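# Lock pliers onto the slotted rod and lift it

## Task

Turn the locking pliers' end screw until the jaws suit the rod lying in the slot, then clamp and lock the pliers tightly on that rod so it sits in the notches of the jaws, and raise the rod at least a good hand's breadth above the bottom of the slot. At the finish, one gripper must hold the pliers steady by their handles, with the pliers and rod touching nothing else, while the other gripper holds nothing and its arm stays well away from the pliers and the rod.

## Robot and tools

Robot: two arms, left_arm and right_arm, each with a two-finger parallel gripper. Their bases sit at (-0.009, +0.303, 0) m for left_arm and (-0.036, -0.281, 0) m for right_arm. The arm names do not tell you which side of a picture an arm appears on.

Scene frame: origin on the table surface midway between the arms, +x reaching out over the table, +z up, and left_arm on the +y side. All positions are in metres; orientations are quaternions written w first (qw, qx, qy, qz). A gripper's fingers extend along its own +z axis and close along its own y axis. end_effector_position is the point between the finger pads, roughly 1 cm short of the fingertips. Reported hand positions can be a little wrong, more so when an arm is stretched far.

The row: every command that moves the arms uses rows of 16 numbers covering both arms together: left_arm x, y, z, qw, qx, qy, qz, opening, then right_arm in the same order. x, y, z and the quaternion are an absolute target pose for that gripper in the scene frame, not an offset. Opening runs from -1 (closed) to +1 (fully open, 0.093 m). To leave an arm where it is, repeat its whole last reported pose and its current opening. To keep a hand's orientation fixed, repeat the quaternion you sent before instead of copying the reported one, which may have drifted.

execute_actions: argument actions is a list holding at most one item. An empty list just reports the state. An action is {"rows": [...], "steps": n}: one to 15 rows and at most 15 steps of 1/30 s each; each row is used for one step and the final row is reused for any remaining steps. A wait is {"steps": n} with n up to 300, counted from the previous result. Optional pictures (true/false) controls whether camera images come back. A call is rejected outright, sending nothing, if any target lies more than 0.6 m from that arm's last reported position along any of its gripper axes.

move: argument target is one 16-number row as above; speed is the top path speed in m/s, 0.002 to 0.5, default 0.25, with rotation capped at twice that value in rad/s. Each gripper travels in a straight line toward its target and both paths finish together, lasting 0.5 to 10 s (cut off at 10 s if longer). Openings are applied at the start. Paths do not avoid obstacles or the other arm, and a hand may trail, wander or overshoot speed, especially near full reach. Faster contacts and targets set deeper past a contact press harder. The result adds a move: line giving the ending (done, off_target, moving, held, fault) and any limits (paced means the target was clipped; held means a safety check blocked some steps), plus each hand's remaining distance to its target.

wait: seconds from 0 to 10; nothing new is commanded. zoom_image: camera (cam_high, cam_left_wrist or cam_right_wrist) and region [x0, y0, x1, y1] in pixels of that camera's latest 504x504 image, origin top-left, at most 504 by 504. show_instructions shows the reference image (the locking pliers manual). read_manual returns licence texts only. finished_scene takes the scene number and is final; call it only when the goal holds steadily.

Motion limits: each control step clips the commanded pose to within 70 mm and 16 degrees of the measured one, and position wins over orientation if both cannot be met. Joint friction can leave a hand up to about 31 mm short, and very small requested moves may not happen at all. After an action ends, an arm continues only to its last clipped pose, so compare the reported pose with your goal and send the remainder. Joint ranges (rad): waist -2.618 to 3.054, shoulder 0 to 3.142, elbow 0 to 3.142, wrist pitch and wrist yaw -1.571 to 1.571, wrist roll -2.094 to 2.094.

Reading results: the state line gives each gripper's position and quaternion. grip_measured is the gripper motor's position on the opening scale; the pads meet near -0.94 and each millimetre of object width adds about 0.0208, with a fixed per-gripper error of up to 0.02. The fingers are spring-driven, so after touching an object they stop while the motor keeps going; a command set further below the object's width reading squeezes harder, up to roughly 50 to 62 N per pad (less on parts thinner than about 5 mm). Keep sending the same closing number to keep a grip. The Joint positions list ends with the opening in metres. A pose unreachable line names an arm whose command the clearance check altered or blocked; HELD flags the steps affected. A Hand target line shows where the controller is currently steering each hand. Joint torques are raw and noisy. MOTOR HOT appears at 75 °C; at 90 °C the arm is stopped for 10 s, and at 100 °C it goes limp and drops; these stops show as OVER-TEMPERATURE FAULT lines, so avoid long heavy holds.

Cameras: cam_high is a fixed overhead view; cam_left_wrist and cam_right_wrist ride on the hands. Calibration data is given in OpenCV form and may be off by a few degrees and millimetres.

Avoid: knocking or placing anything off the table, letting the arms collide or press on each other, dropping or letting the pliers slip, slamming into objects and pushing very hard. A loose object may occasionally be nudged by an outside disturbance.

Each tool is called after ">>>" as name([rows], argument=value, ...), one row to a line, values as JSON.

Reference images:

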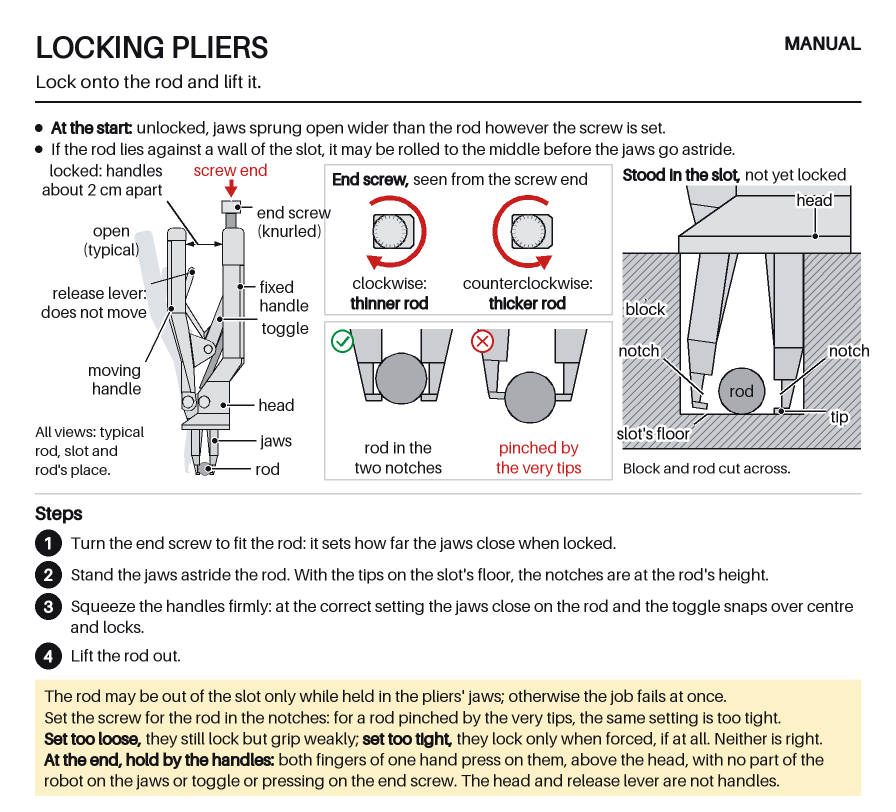

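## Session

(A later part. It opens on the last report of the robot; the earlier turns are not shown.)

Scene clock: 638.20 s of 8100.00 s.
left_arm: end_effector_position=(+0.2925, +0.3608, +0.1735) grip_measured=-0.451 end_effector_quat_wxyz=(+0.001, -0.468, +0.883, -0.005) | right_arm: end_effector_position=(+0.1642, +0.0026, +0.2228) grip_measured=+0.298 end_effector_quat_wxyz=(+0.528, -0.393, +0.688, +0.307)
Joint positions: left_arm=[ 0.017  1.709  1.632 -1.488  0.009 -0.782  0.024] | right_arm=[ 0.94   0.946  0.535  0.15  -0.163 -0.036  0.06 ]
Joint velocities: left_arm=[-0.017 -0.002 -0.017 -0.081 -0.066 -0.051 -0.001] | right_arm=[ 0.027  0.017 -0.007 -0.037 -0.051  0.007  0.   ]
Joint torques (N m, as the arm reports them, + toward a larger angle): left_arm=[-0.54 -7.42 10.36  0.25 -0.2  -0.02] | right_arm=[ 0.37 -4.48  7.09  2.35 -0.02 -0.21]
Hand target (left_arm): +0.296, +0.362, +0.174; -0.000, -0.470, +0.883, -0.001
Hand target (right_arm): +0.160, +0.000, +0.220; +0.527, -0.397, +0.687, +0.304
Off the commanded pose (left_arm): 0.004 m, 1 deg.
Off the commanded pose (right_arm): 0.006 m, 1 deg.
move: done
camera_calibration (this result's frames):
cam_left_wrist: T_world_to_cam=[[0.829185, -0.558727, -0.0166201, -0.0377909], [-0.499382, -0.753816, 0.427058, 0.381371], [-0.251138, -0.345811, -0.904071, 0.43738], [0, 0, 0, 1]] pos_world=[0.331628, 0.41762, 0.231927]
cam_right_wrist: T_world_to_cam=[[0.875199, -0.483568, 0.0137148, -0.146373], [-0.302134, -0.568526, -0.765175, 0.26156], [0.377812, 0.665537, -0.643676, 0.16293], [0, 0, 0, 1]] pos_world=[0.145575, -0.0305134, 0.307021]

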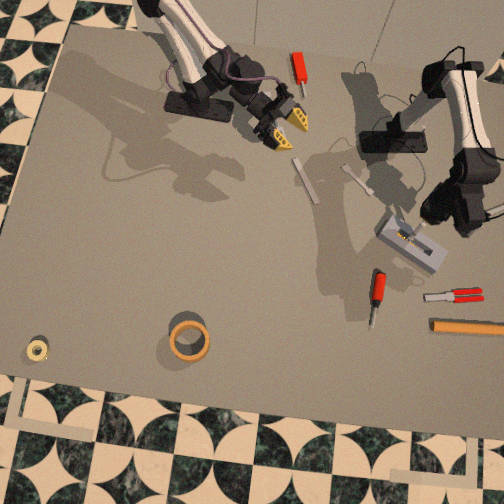

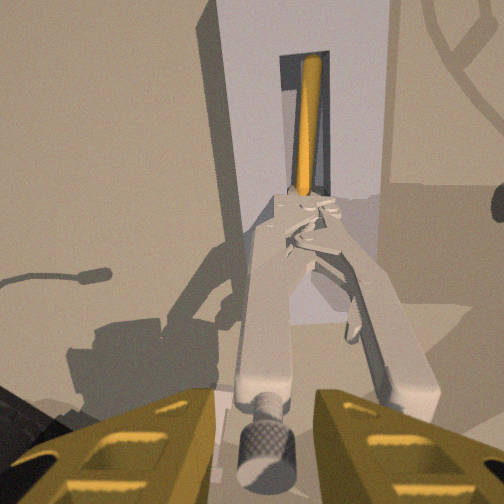

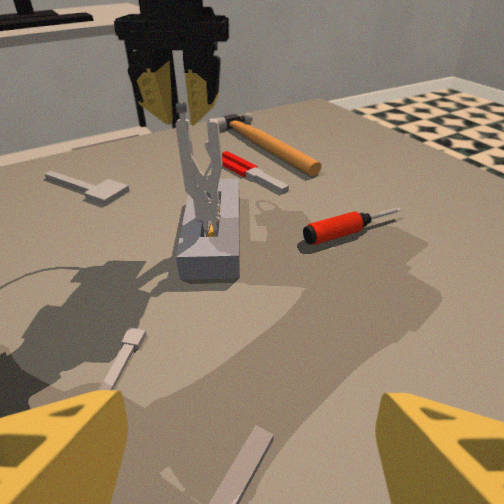

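>>> move(target=[0.300,0.360,0.187,0,-0.5,0.866,0,-0.45,0.16,0.0,0.22,0.527,-0.397,0.687,0.304,0.3], speed=0.05)

>>> move(target=[0.318,0.351,0.187,0,-0.5,0.866,0,0.8,0.16,0.0,0.22,0.527,-0.397,0.687,0.304,0.3], speed=0.05)

>>> move(target=[0.318,0.351,0.148,0,-0.5,0.866,0,0.8,0.16,0.0,0.22,0.527,-0.397,0.687,0.304,0.3], speed=0.04)

Scene clock: 642.53 s of 8100.00 s.
left_arm: end_effector_position=(+0.2965, +0.3618, +0.1864) grip_measured=-0.451 end_effector_quat_wxyz=(+0.002, -0.501, +0.866, -0.005) | right_arm: end_effector_position=(+0.1642, +0.0026, +0.2228) grip_measured=+0.298 end_effector_quat_wxyz=(+0.528, -0.393, +0.688, +0.307)
Joint positions: left_arm=[ 0.017  1.734  1.713 -1.542  0.008 -0.855  0.024] | right_arm=[ 0.94   0.946  0.535  0.15  -0.163 -0.036  0.06 ]
Joint velocities: left_arm=[ 0.002 -0.012 -0.007 -0.007  0.051 -0.037 -0.   ] | right_arm=[ 0.002  0.017  0.002 -0.022  0.022 -0.007 -0.   ]
Joint torques (N m, as the arm reports them, + toward a larger angle): left_arm=[-1.15 -7.41 10.28  0.23 -0.22 -0.08] | right_arm=[ 0.4  -4.45  7.08  2.34 -0.03 -0.21]
Hand target (left_arm): +0.300, +0.360, +0.187; +0.000, -0.500, +0.866, -0.000
Hand target (right_arm): +0.160, +0.000, +0.220; +0.527, -0.397, +0.687, +0.304
Off the commanded pose (left_arm): 0.004 m, 1 deg.
Off the commanded pose (right_arm): 0.006 m, 1 deg.
move: done
camera_calibration (this result's frames):
cam_left_wrist: T_world_to_cam=[[0.867862, -0.496534, -0.0164077, -0.0743841], [-0.443189, -0.788702, 0.426068, 0.374766], [-0.224498, -0.362496, -0.904543, 0.448629], [0, 0, 0, 1]] pos_world=[0.331364, 0.42127, 0.244908]
cam_right_wrist: T_world_to_cam=[[0.875199, -0.483568, 0.0137148, -0.146373], [-0.302134, -0.568526, -0.765175, 0.26156], [0.377812, 0.665537, -0.643676, 0.16293], [0, 0, 0, 1]] pos_world=[0.145575, -0.0305134, 0.307021]

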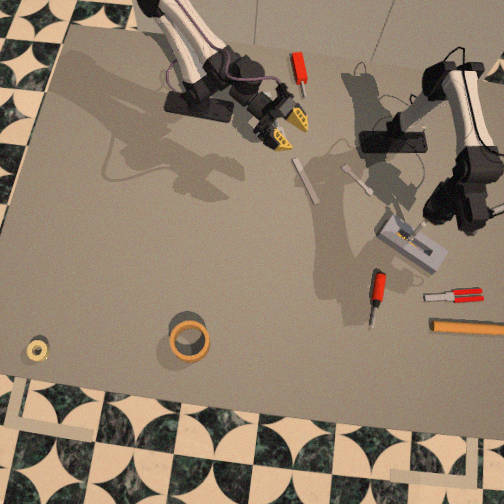

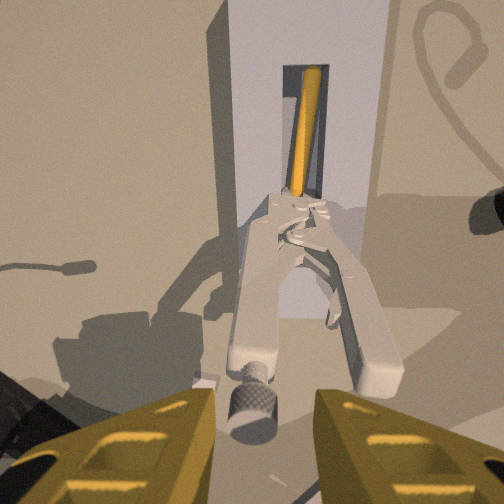

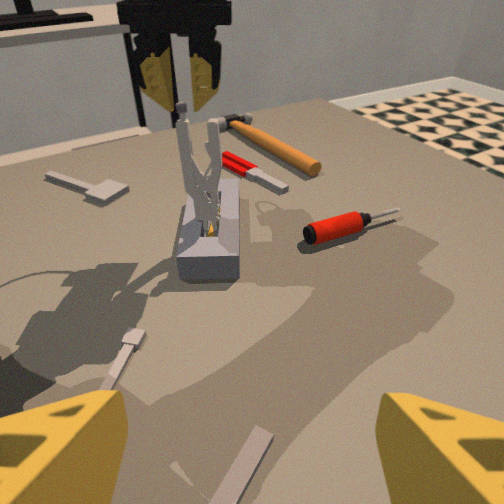

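Scene clock: 643.30 s of 8100.00 s.
left_arm: end_effector_position=(+0.3140, +0.3516, +0.1862) grip_measured=+0.798 end_effector_quat_wxyz=(+0.005, -0.499, +0.867, -0.006) | right_arm: end_effector_position=(+0.1642, +0.0026, +0.2228) grip_measured=+0.298 end_effector_quat_wxyz=(+0.528, -0.393, +0.688, +0.307)
Joint positions: left_arm=[-0.024  1.791  1.78  -1.547  0.008 -0.892  0.084] | right_arm=[ 0.94   0.946  0.535  0.15  -0.163 -0.036  0.06 ]
Joint velocities: left_arm=[ 0.002 -0.007  0.007 -0.022  0.007 -0.037  0.001] | right_arm=[ 0.012 -0.007 -0.012 -0.022 -0.037 -0.051  0.002]
Joint torques (N m, as the arm reports them, + toward a larger angle): left_arm=[-0.79 -8.2  10.19  0.25 -0.21 -0.05] | right_arm=[ 0.4  -4.43  7.1   2.34 -0.03 -0.21]
Hand target (left_arm): +0.318, +0.351, +0.187; +0.005, -0.500, +0.866, -0.003
Hand target (right_arm): +0.160, +0.000, +0.220; +0.527, -0.397, +0.687, +0.304
Off the commanded pose (left_arm): 0.004 m, 1 deg.
Off the commanded pose (right_arm): 0.006 m, 1 deg.
joint sent to its limit (left arm) — the command would take joint 4 (wrist pitch) past its lower limit, so that joint was sent only as far as its limit.
move: done
camera_calibration (this result's frames):
cam_left_wrist: T_world_to_cam=[[0.865846, -0.500167, -0.0119951, -0.0934969], [-0.448797, -0.787068, 0.423208, 0.376311], [-0.221115, -0.36105, -0.905953, 0.44737], [0, 0, 0, 1]] pos_world=[0.348761, 0.410941, 0.244917]
cam_right_wrist: T_world_to_cam=[[0.875199, -0.483568, 0.0137148, -0.146373], [-0.302134, -0.568526, -0.765175, 0.26156], [0.377812, 0.665537, -0.643676, 0.16293], [0, 0, 0, 1]] pos_world=[0.145575, -0.0305134, 0.307021]

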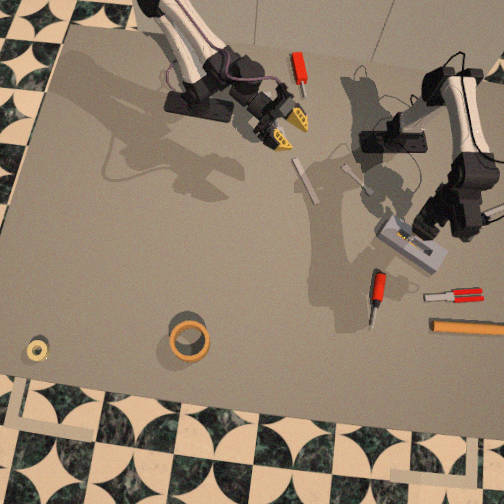

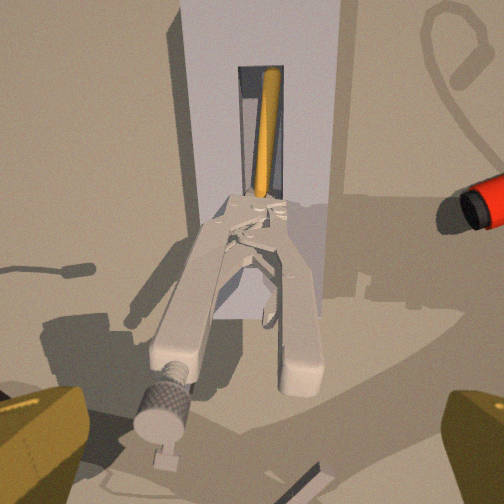

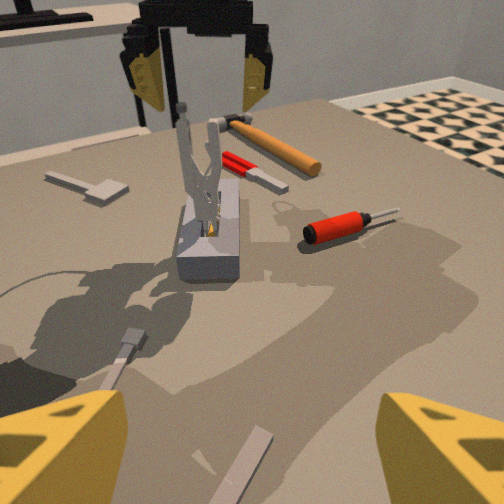

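Scene clock: 644.67 s of 8100.00 s.
left_arm: end_effector_position=(+0.3211, +0.3528, +0.1571) grip_measured=+0.798 end_effector_quat_wxyz=(+0.009, -0.500, +0.866, -0.007) | right_arm: end_effector_position=(+0.1642, +0.0026, +0.2228) grip_measured=+0.298 end_effector_quat_wxyz=(+0.528, -0.393, +0.688, +0.307)
Joint positions: left_arm=[-0.024  1.791  1.663 -1.421  0.008 -0.894  0.084] | right_arm=[ 0.94   0.946  0.535  0.15  -0.163 -0.036  0.06 ]
Joint velocities: left_arm=[-0.002 -0.007 -0.002  0.051 -0.066 -0.066  0.   ] | right_arm=[ 0.002 -0.007 -0.002 -0.051 -0.095 -0.007 -0.   ]
Joint torques (N m, as the arm reports them, + toward a larger angle): left_arm=[-0.91 -9.4   5.51  0.49 -0.22 -0.03] | right_arm=[ 0.39 -4.43  7.11  2.34 -0.03 -0.22]
Hand target (left_arm): +0.319, +0.351, +0.148; -0.000, -0.500, +0.866, -0.000
Hand target (right_arm): +0.160, +0.000, +0.220; +0.527, -0.397, +0.687, +0.304
Off the commanded pose (left_arm): 0.010 m, 1 deg.
Off the commanded pose (right_arm): 0.006 m, 1 deg.
move: done
camera_calibration (this result's frames):
cam_left_wrist: T_world_to_cam=[[0.867067, -0.498163, -0.00537326, -0.101536], [-0.450607, -0.788802, 0.418025, 0.394737], [-0.212483, -0.360035, -0.908419, 0.4202], [0, 0, 0, 1]] pos_world=[0.355196, 0.412074, 0.216162]
cam_right_wrist: T_world_to_cam=[[0.875199, -0.483568, 0.0137148, -0.146373], [-0.302134, -0.568526, -0.765175, 0.26156], [0.377812, 0.665537, -0.643676, 0.16293], [0, 0, 0, 1]] pos_world=[0.145575, -0.0305134, 0.307021]

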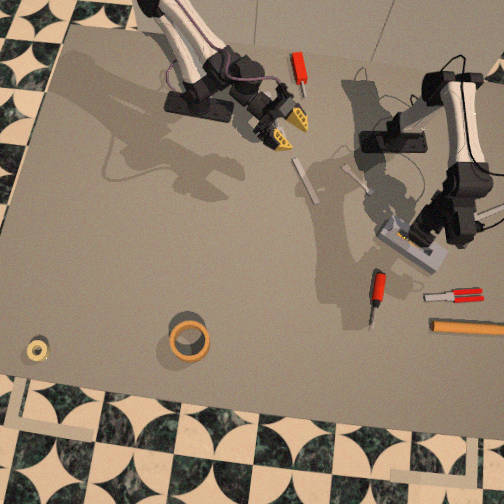

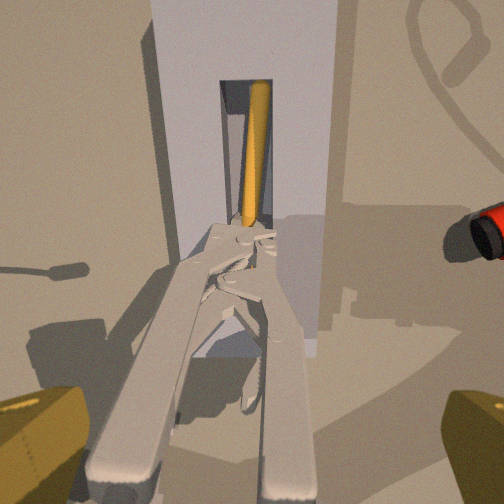

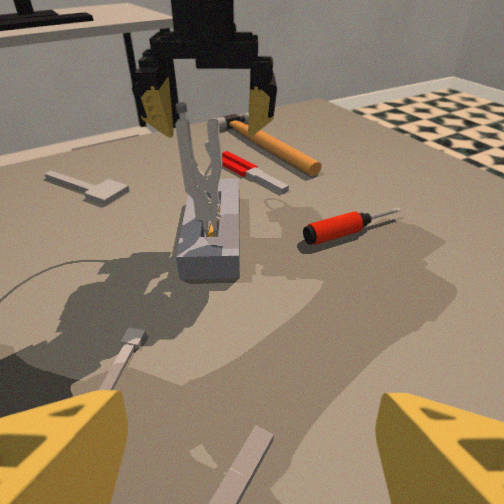

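>>> move(target=[0.316,0.352,0.19,0,-0.5,0.866,0,0.8,0.16,0.0,0.22,0.527,-0.397,0.687,0.304,0.3], speed=0.05)

>>> move(target=[0.293,0.364,0.188,0,-0.342,0.9397,0,0.0,0.16,0.0,0.22,0.527,-0.397,0.687,0.304,0.3], speed=0.08)

>>> move(target=[0.293,0.364,0.174,0,-0.342,0.9397,0,-0.45,0.16,0.0,0.22,0.527,-0.397,0.687,0.304,0.3], speed=0.03)

Scene clock: 670.80 s of 8100.00 s.
left_arm: end_effector_position=(+0.3137, +0.3517, +0.1848) grip_measured=+0.798 end_effector_quat_wxyz=(+0.004, -0.500, +0.866, -0.005) | right_arm: end_effector_position=(+0.1642, +0.0026, +0.2228) grip_measured=+0.298 end_effector_quat_wxyz=(+0.528, -0.393, +0.688, +0.307)
Joint positions: left_arm=[-0.024  1.791  1.775 -1.544  0.008 -0.894  0.084] | right_arm=[ 0.94   0.946  0.535  0.15  -0.163 -0.036  0.06 ]
Joint velocities: left_arm=[-0.012 -0.007  0.002 -0.051 -0.051  0.007  0.001] | right_arm=[-0.007 -0.012  0.002  0.022 -0.022  0.007  0.   ]
Joint torques (N m, as the arm reports them, + toward a larger angle): left_arm=[-0.66 -9.53 10.11  0.27 -0.19 -0.05] | right_arm=[ 0.39 -4.42  7.1   2.34 -0.03 -0.22]
Hand target (left_arm): +0.315, +0.352, +0.190; +0.009, -0.500, +0.866, -0.004
Hand target (right_arm): +0.160, +0.000, +0.220; +0.527, -0.397, +0.687, +0.304
Off the commanded pose (left_arm): 0.006 m, 1 deg.
Off the commanded pose (right_arm): 0.006 m, 1 deg.
joint sent to its limit (left arm) — the command would take joint 4 (wrist pitch) past its lower limit, so that joint was sent only as far as its limit.
move: done
camera_calibration (this result's frames):
cam_left_wrist: T_world_to_cam=[[0.86715, -0.497849, -0.0140164, -0.0941449], [-0.4457, -0.788262, 0.424257, 0.37608], [-0.222264, -0.361647, -0.905433, 0.446522], [0, 0, 0, 1]] pos_world=[0.348502, 0.411063, 0.243422]
cam_right_wrist: T_world_to_cam=[[0.875199, -0.483568, 0.0137148, -0.146373], [-0.302134, -0.568526, -0.765175, 0.26156], [0.377812, 0.665537, -0.643676, 0.16293], [0, 0, 0, 1]] pos_world=[0.145575, -0.0305134, 0.307021]

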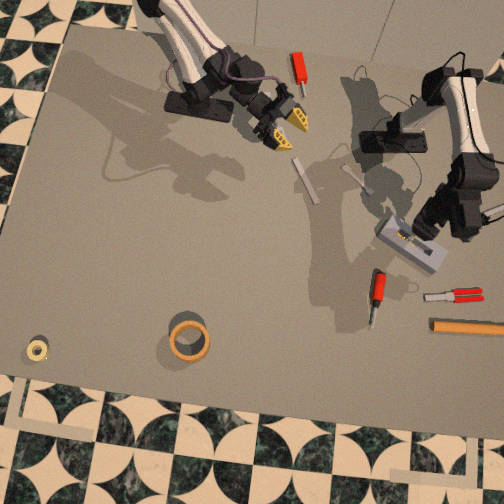

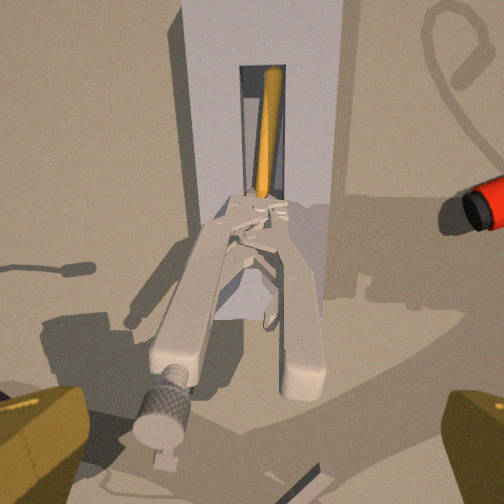

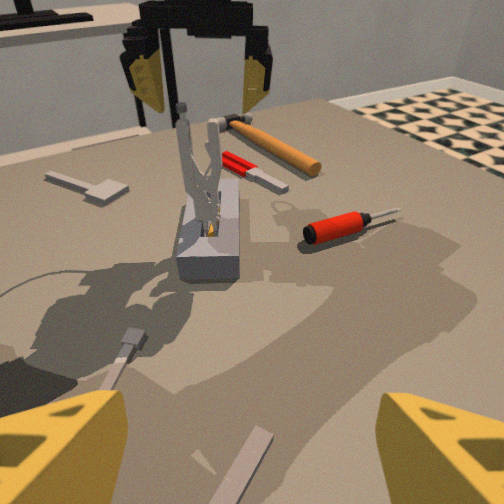

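Scene clock: 673.37 s of 8100.00 s.
left_arm: end_effector_position=(+0.3018, +0.3617, +0.1907) grip_measured=+0.002 end_effector_quat_wxyz=(+0.011, -0.343, +0.939, -0.005) | right_arm: end_effector_position=(+0.1642, +0.0026, +0.2228) grip_measured=+0.298 end_effector_quat_wxyz=(+0.528, -0.393, +0.688, +0.307)
Joint positions: left_arm=[ 0.012  1.744  1.742 -1.547  0.006 -0.511  0.045] | right_arm=[ 0.94   0.946  0.535  0.15  -0.163 -0.036  0.06 ]
Joint velocities: left_arm=[ 0.002  0.002  0.007  0.022 -0.007  0.022 -0.   ] | right_arm=[-0.007 -0.012 -0.007 -0.007  0.037  0.022 -0.   ]
Joint torques (N m, as the arm reports them, + toward a larger angle): left_arm=[  0.4  -10.72   5.51   0.29  -0.17   0.09] | right_arm=[ 0.4  -4.47  7.07  2.34 -0.04 -0.22]
Hand target (left_arm): +0.293, +0.364, +0.188; +0.000, -0.342, +0.940, +0.001
Hand target (right_arm): +0.160, +0.000, +0.220; +0.527, -0.397, +0.687, +0.304
Off the commanded pose (left_arm): 0.009 m, 1 deg.
Off the commanded pose (right_arm): 0.006 m, 1 deg.
joint sent to its limit (left arm) — the command would take joint 4 (wrist pitch) past its lower limit, so that joint was sent only as far as its limit.
move: done
camera_calibration (this result's frames):
cam_left_wrist: T_world_to_cam=[[0.646285, -0.763012, -0.0113278, 0.0833707], [-0.692985, -0.593058, 0.409944, 0.382946], [-0.31951, -0.257091, -0.91204, 0.44565], [0, 0, 0, 1]] pos_world=[0.353884, 0.405294, 0.250409]
cam_right_wrist: T_world_to_cam=[[0.875199, -0.483568, 0.0137148, -0.146373], [-0.302134, -0.568526, -0.765175, 0.26156], [0.377812, 0.665537, -0.643676, 0.16293], [0, 0, 0, 1]] pos_world=[0.145575, -0.0305134, 0.307021]

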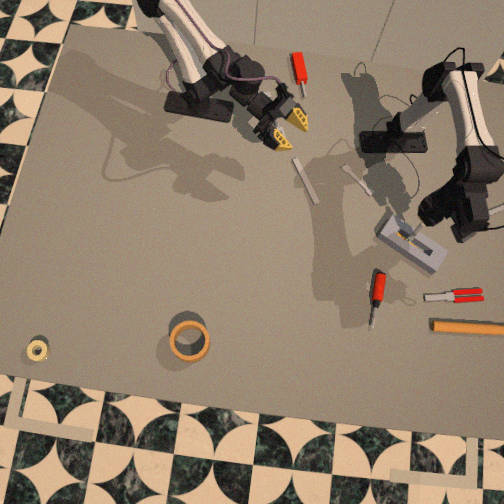

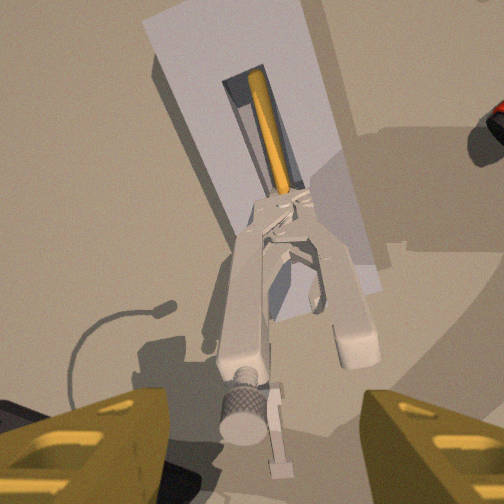

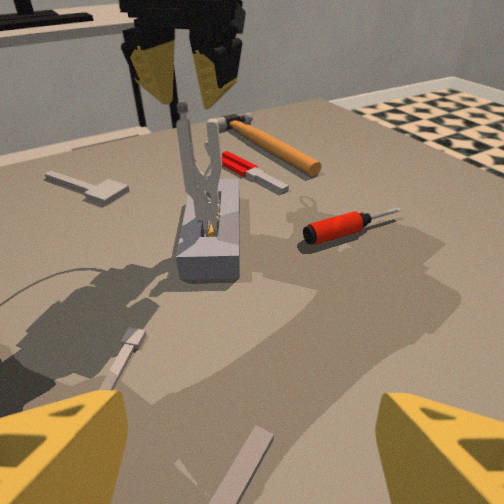

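Scene clock: 674.27 s of 8100.00 s.
left_arm: end_effector_position=(+0.2974, +0.3609, +0.1751) grip_measured=-0.448 end_effector_quat_wxyz=(-0.003, -0.342, +0.940, -0.002) | right_arm: end_effector_position=(+0.1642, +0.0026, +0.2228) grip_measured=+0.298 end_effector_quat_wxyz=(+0.528, -0.393, +0.688, +0.307)
Joint positions: left_arm=[ 0.012  1.739  1.673 -1.51   0.006 -0.508  0.024] | right_arm=[ 0.94   0.946  0.535  0.15  -0.163 -0.036  0.06 ]
Joint velocities: left_arm=[-0.012 -0.076 -0.012 -0.007 -0.037 -0.051 -0.   ] | right_arm=[ 0.022  0.007 -0.012 -0.051  0.037 -0.007 -0.   ]
Joint torques (N m, as the arm reports them, + toward a larger angle): left_arm=[  0.44 -10.6    5.41   0.44  -0.19   0.09] | right_arm=[ 0.41 -4.42  7.07  2.34 -0.03 -0.22]
Hand target (left_arm): +0.293, +0.364, +0.174; -0.000, -0.342, +0.940, +0.000
Hand target (right_arm): +0.160, +0.000, +0.220; +0.527, -0.397, +0.687, +0.304
Off the commanded pose (left_arm): 0.005 m, 0 deg.
Off the commanded pose (right_arm): 0.006 m, 1 deg.
move: done
camera_calibration (this result's frames):
cam_left_wrist: T_world_to_cam=[[0.643758, -0.764827, -0.0248072, 0.0891913], [-0.683216, -0.589063, 0.431533, 0.377649], [-0.344661, -0.260854, -0.901756, 0.43675], [0, 0, 0, 1]] pos_world=[0.351129, 0.404603, 0.233086]
cam_right_wrist: T_world_to_cam=[[0.875199, -0.483568, 0.0137148, -0.146373], [-0.302134, -0.568526, -0.765175, 0.26156], [0.377812, 0.665537, -0.643676, 0.16293], [0, 0, 0, 1]] pos_world=[0.145575, -0.0305134, 0.307021]

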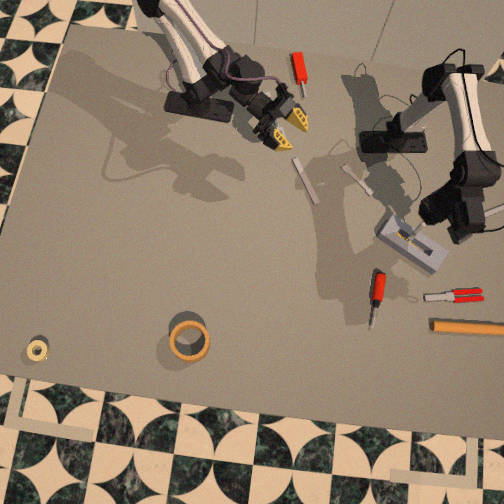

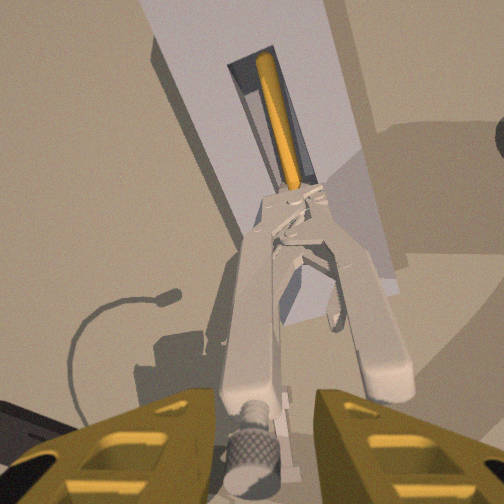

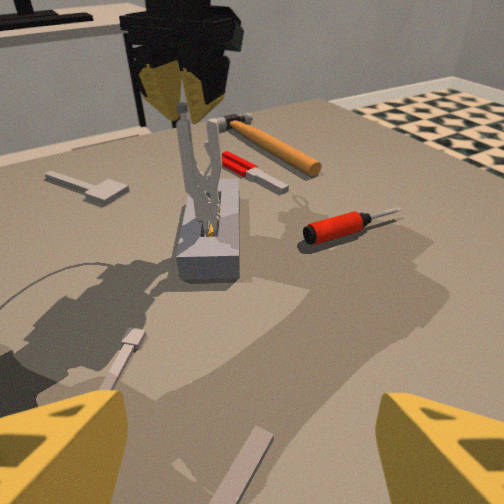

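>>> move(target=[0.294,0.363,0.184,0,-0.342,0.9397,0,-0.45,0.16,0.0,0.22,0.527,-0.397,0.687,0.304,0.3], speed=0.02)

>>> move(target=[0.294,0.363,0.182,0,-0.342,0.9397,0,-0.82,0.16,0.0,0.22,0.527,-0.397,0.687,0.304,0.3], speed=0.02)

>>> move(target=[0.294,0.363,0.182,0,-0.682,0.7314,0,-0.82,0.16,0.0,0.22,0.527,-0.397,0.687,0.304,0.3], speed=0.1)

Scene clock: 678.33 s of 8100.00 s.
left_arm: end_effector_position=(+0.2926, +0.3600, +0.1769) grip_measured=-0.448 end_effector_quat_wxyz=(-0.009, -0.341, +0.940, -0.001) | right_arm: end_effector_position=(+0.1642, +0.0026, +0.2228) grip_measured=+0.298 end_effector_quat_wxyz=(+0.528, -0.393, +0.688, +0.307)
Joint positions: left_arm=[ 0.012  1.733  1.673 -1.528  0.006 -0.508  0.024] | right_arm=[ 0.94   0.946  0.535  0.15  -0.163 -0.036  0.06 ]
Joint velocities: left_arm=[ 0.002  0.002 -0.002 -0.007  0.022 -0.051 -0.001] | right_arm=[-0.002 -0.012  0.007 -0.022 -0.022  0.051 -0.   ]
Joint torques (N m, as the arm reports them, + toward a larger angle): left_arm=[ 0.18 -9.67 10.29  0.21 -0.18  0.08] | right_arm=[ 0.44 -4.44  7.1   2.36 -0.03 -0.21]
Hand target (left_arm): +0.294, +0.363, +0.184; -0.000, -0.342, +0.940, +0.000
Hand target (right_arm): +0.160, +0.000, +0.220; +0.527, -0.397, +0.687, +0.304
Off the commanded pose (left_arm): 0.008 m, 1 deg.
Off the commanded pose (right_arm): 0.006 m, 1 deg.
move: done
camera_calibration (this result's frames):
cam_left_wrist: T_world_to_cam=[[0.643133, -0.765136, -0.0307661, 0.0929406], [-0.678211, -0.587802, 0.441043, 0.369499], [-0.355542, -0.262783, -0.896959, 0.439548], [0, 0, 0, 1]] pos_world=[0.347103, 0.403811, 0.234151]
cam_right_wrist: T_world_to_cam=[[0.875199, -0.483568, 0.0137148, -0.146373], [-0.302134, -0.568526, -0.765175, 0.26156], [0.377812, 0.665537, -0.643676, 0.16293], [0, 0, 0, 1]] pos_world=[0.145575, -0.0305134, 0.307021]

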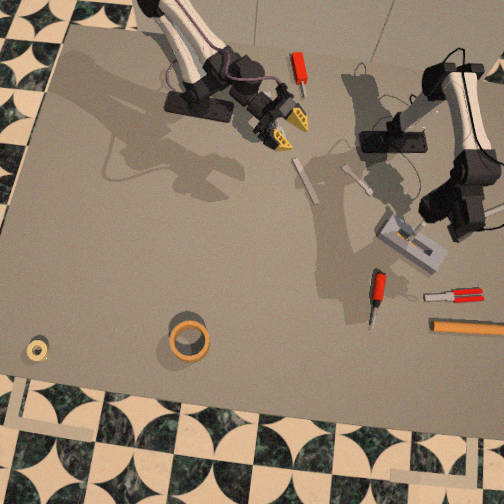

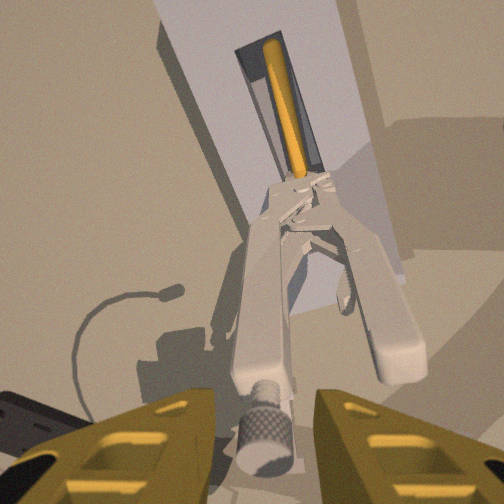

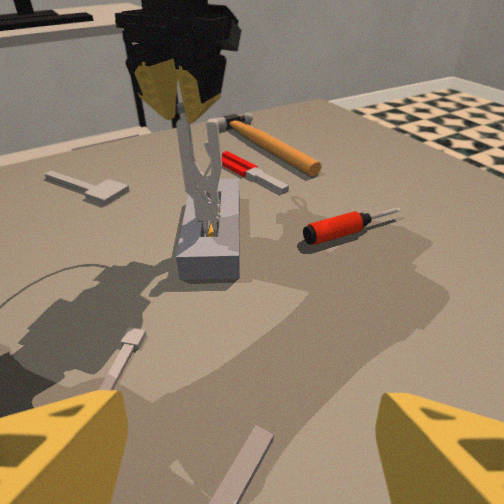

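Scene clock: 679.03 s of 8100.00 s.
left_arm: end_effector_position=(+0.2926, +0.3600, +0.1769) grip_measured=-0.808 end_effector_quat_wxyz=(-0.009, -0.341, +0.940, -0.001) | right_arm: end_effector_position=(+0.1642, +0.0026, +0.2228) grip_measured=+0.298 end_effector_quat_wxyz=(+0.528, -0.393, +0.688, +0.307)
Joint positions: left_arm=[ 0.012  1.733  1.673 -1.528  0.006 -0.508  0.006] | right_arm=[ 0.94   0.946  0.535  0.15  -0.163 -0.036  0.06 ]
Joint velocities: left_arm=[-0.022 -0.012 -0.002  0.022 -0.007  0.007  0.   ] | right_arm=[ 0.017 -0.022 -0.012 -0.095  0.037 -0.007 -0.   ]
Joint torques (N m, as the arm reports them, + toward a larger angle): left_arm=[ 0.1  -9.87  9.29  0.28 -0.19  0.09] | right_arm=[ 0.39 -4.42  7.1   2.34 -0.02 -0.21]
Hand target (left_arm): +0.294, +0.363, +0.182; +0.000, -0.342, +0.940, +0.000
Hand target (right_arm): +0.160, +0.000, +0.220; +0.527, -0.397, +0.687, +0.304
Off the commanded pose (left_arm): 0.006 m, 1 deg.
Off the commanded pose (right_arm): 0.006 m, 1 deg.
move: done
camera_calibration (this result's frames):
cam_left_wrist: T_world_to_cam=[[0.643133, -0.765136, -0.0307661, 0.0929406], [-0.678211, -0.587802, 0.441043, 0.369499], [-0.355542, -0.262783, -0.896959, 0.439548], [0, 0, 0, 1]] pos_world=[0.347103, 0.403811, 0.234151]
cam_right_wrist: T_world_to_cam=[[0.875199, -0.483568, 0.0137148, -0.146373], [-0.302134, -0.568526, -0.765175, 0.26156], [0.377812, 0.665537, -0.643676, 0.16293], [0, 0, 0, 1]] pos_world=[0.145575, -0.0305134, 0.307021]

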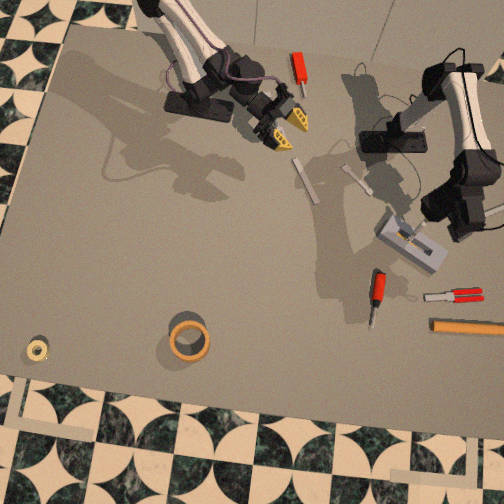

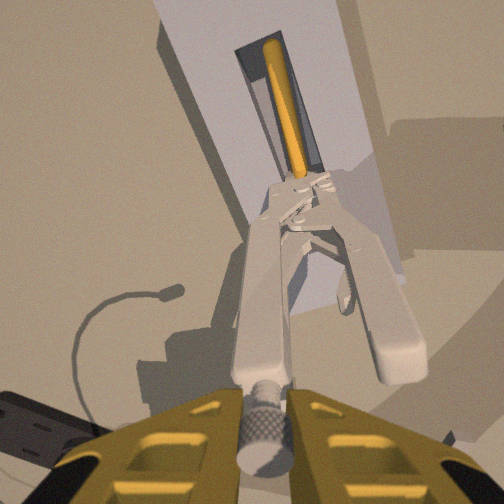

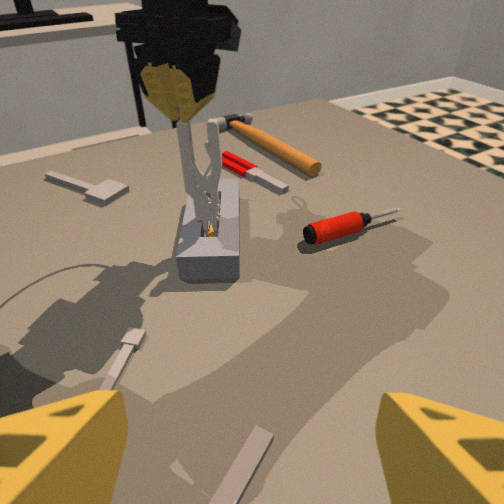

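Scene clock: 683.43 s of 8100.00 s.
left_arm: end_effector_position=(+0.2951, +0.3581, +0.1769) grip_measured=-0.808 end_effector_quat_wxyz=(-0.009, -0.674, +0.739, -0.006) | right_arm: end_effector_position=(+0.1642, +0.0026, +0.2228) grip_measured=+0.298 end_effector_quat_wxyz=(+0.528, -0.393, +0.688, +0.307)
Joint positions: left_arm=[ 0.012  1.733  1.673 -1.52   0.019 -1.29   0.006] | right_arm=[ 0.94   0.946  0.535  0.15  -0.163 -0.036  0.06 ]
Joint velocities: left_arm=[-0.002 -0.012 -0.012  0.007 -0.051 -0.051  0.001] | right_arm=[-0.027 -0.017 -0.002 -0.037  0.037 -0.007  0.002]
Joint torques (N m, as the arm reports them, + toward a larger angle): left_arm=[-0.04 -9.86  9.44  0.15 -0.36 -0.14] | right_arm=[ 0.43 -4.37  7.11  2.34 -0.02 -0.22]
Hand target (left_arm): +0.294, +0.363, +0.182; +0.000, -0.682, +0.731, -0.000
Hand target (right_arm): +0.160, +0.000, +0.220; +0.527, -0.397, +0.687, +0.304
Off the commanded pose (left_arm): 0.007 m, 2 deg.
Off the commanded pose (right_arm): 0.006 m, 1 deg.
move: done
camera_calibration (this result's frames):
cam_left_wrist: T_world_to_cam=[[0.99548, -0.0900563, -0.0301462, -0.255976], [-0.0673998, -0.893594, 0.443788, 0.298859], [-0.0669043, -0.43975, -0.895625, 0.417905], [0, 0, 0, 1]] pos_world=[0.302922, 0.42778, 0.23394]
cam_right_wrist: T_world_to_cam=[[0.875199, -0.483568, 0.0137148, -0.146373], [-0.302134, -0.568526, -0.765175, 0.26156], [0.377812, 0.665537, -0.643676, 0.16293], [0, 0, 0, 1]] pos_world=[0.145575, -0.0305134, 0.307021]

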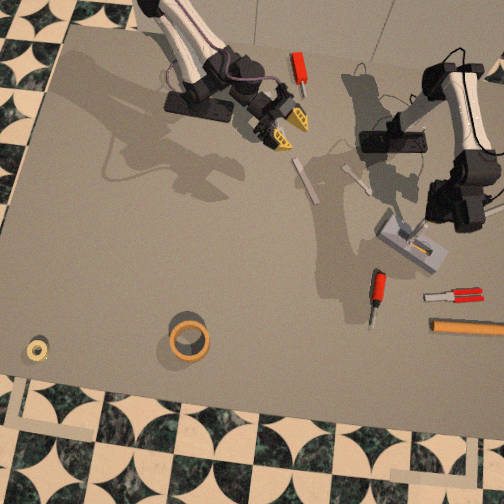

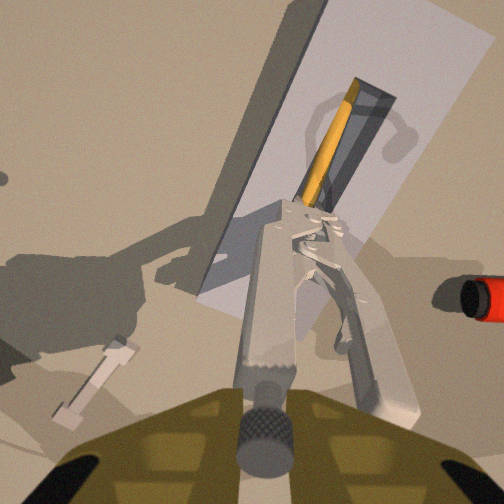

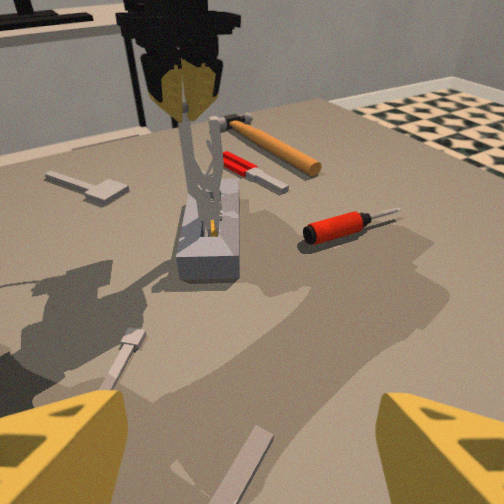

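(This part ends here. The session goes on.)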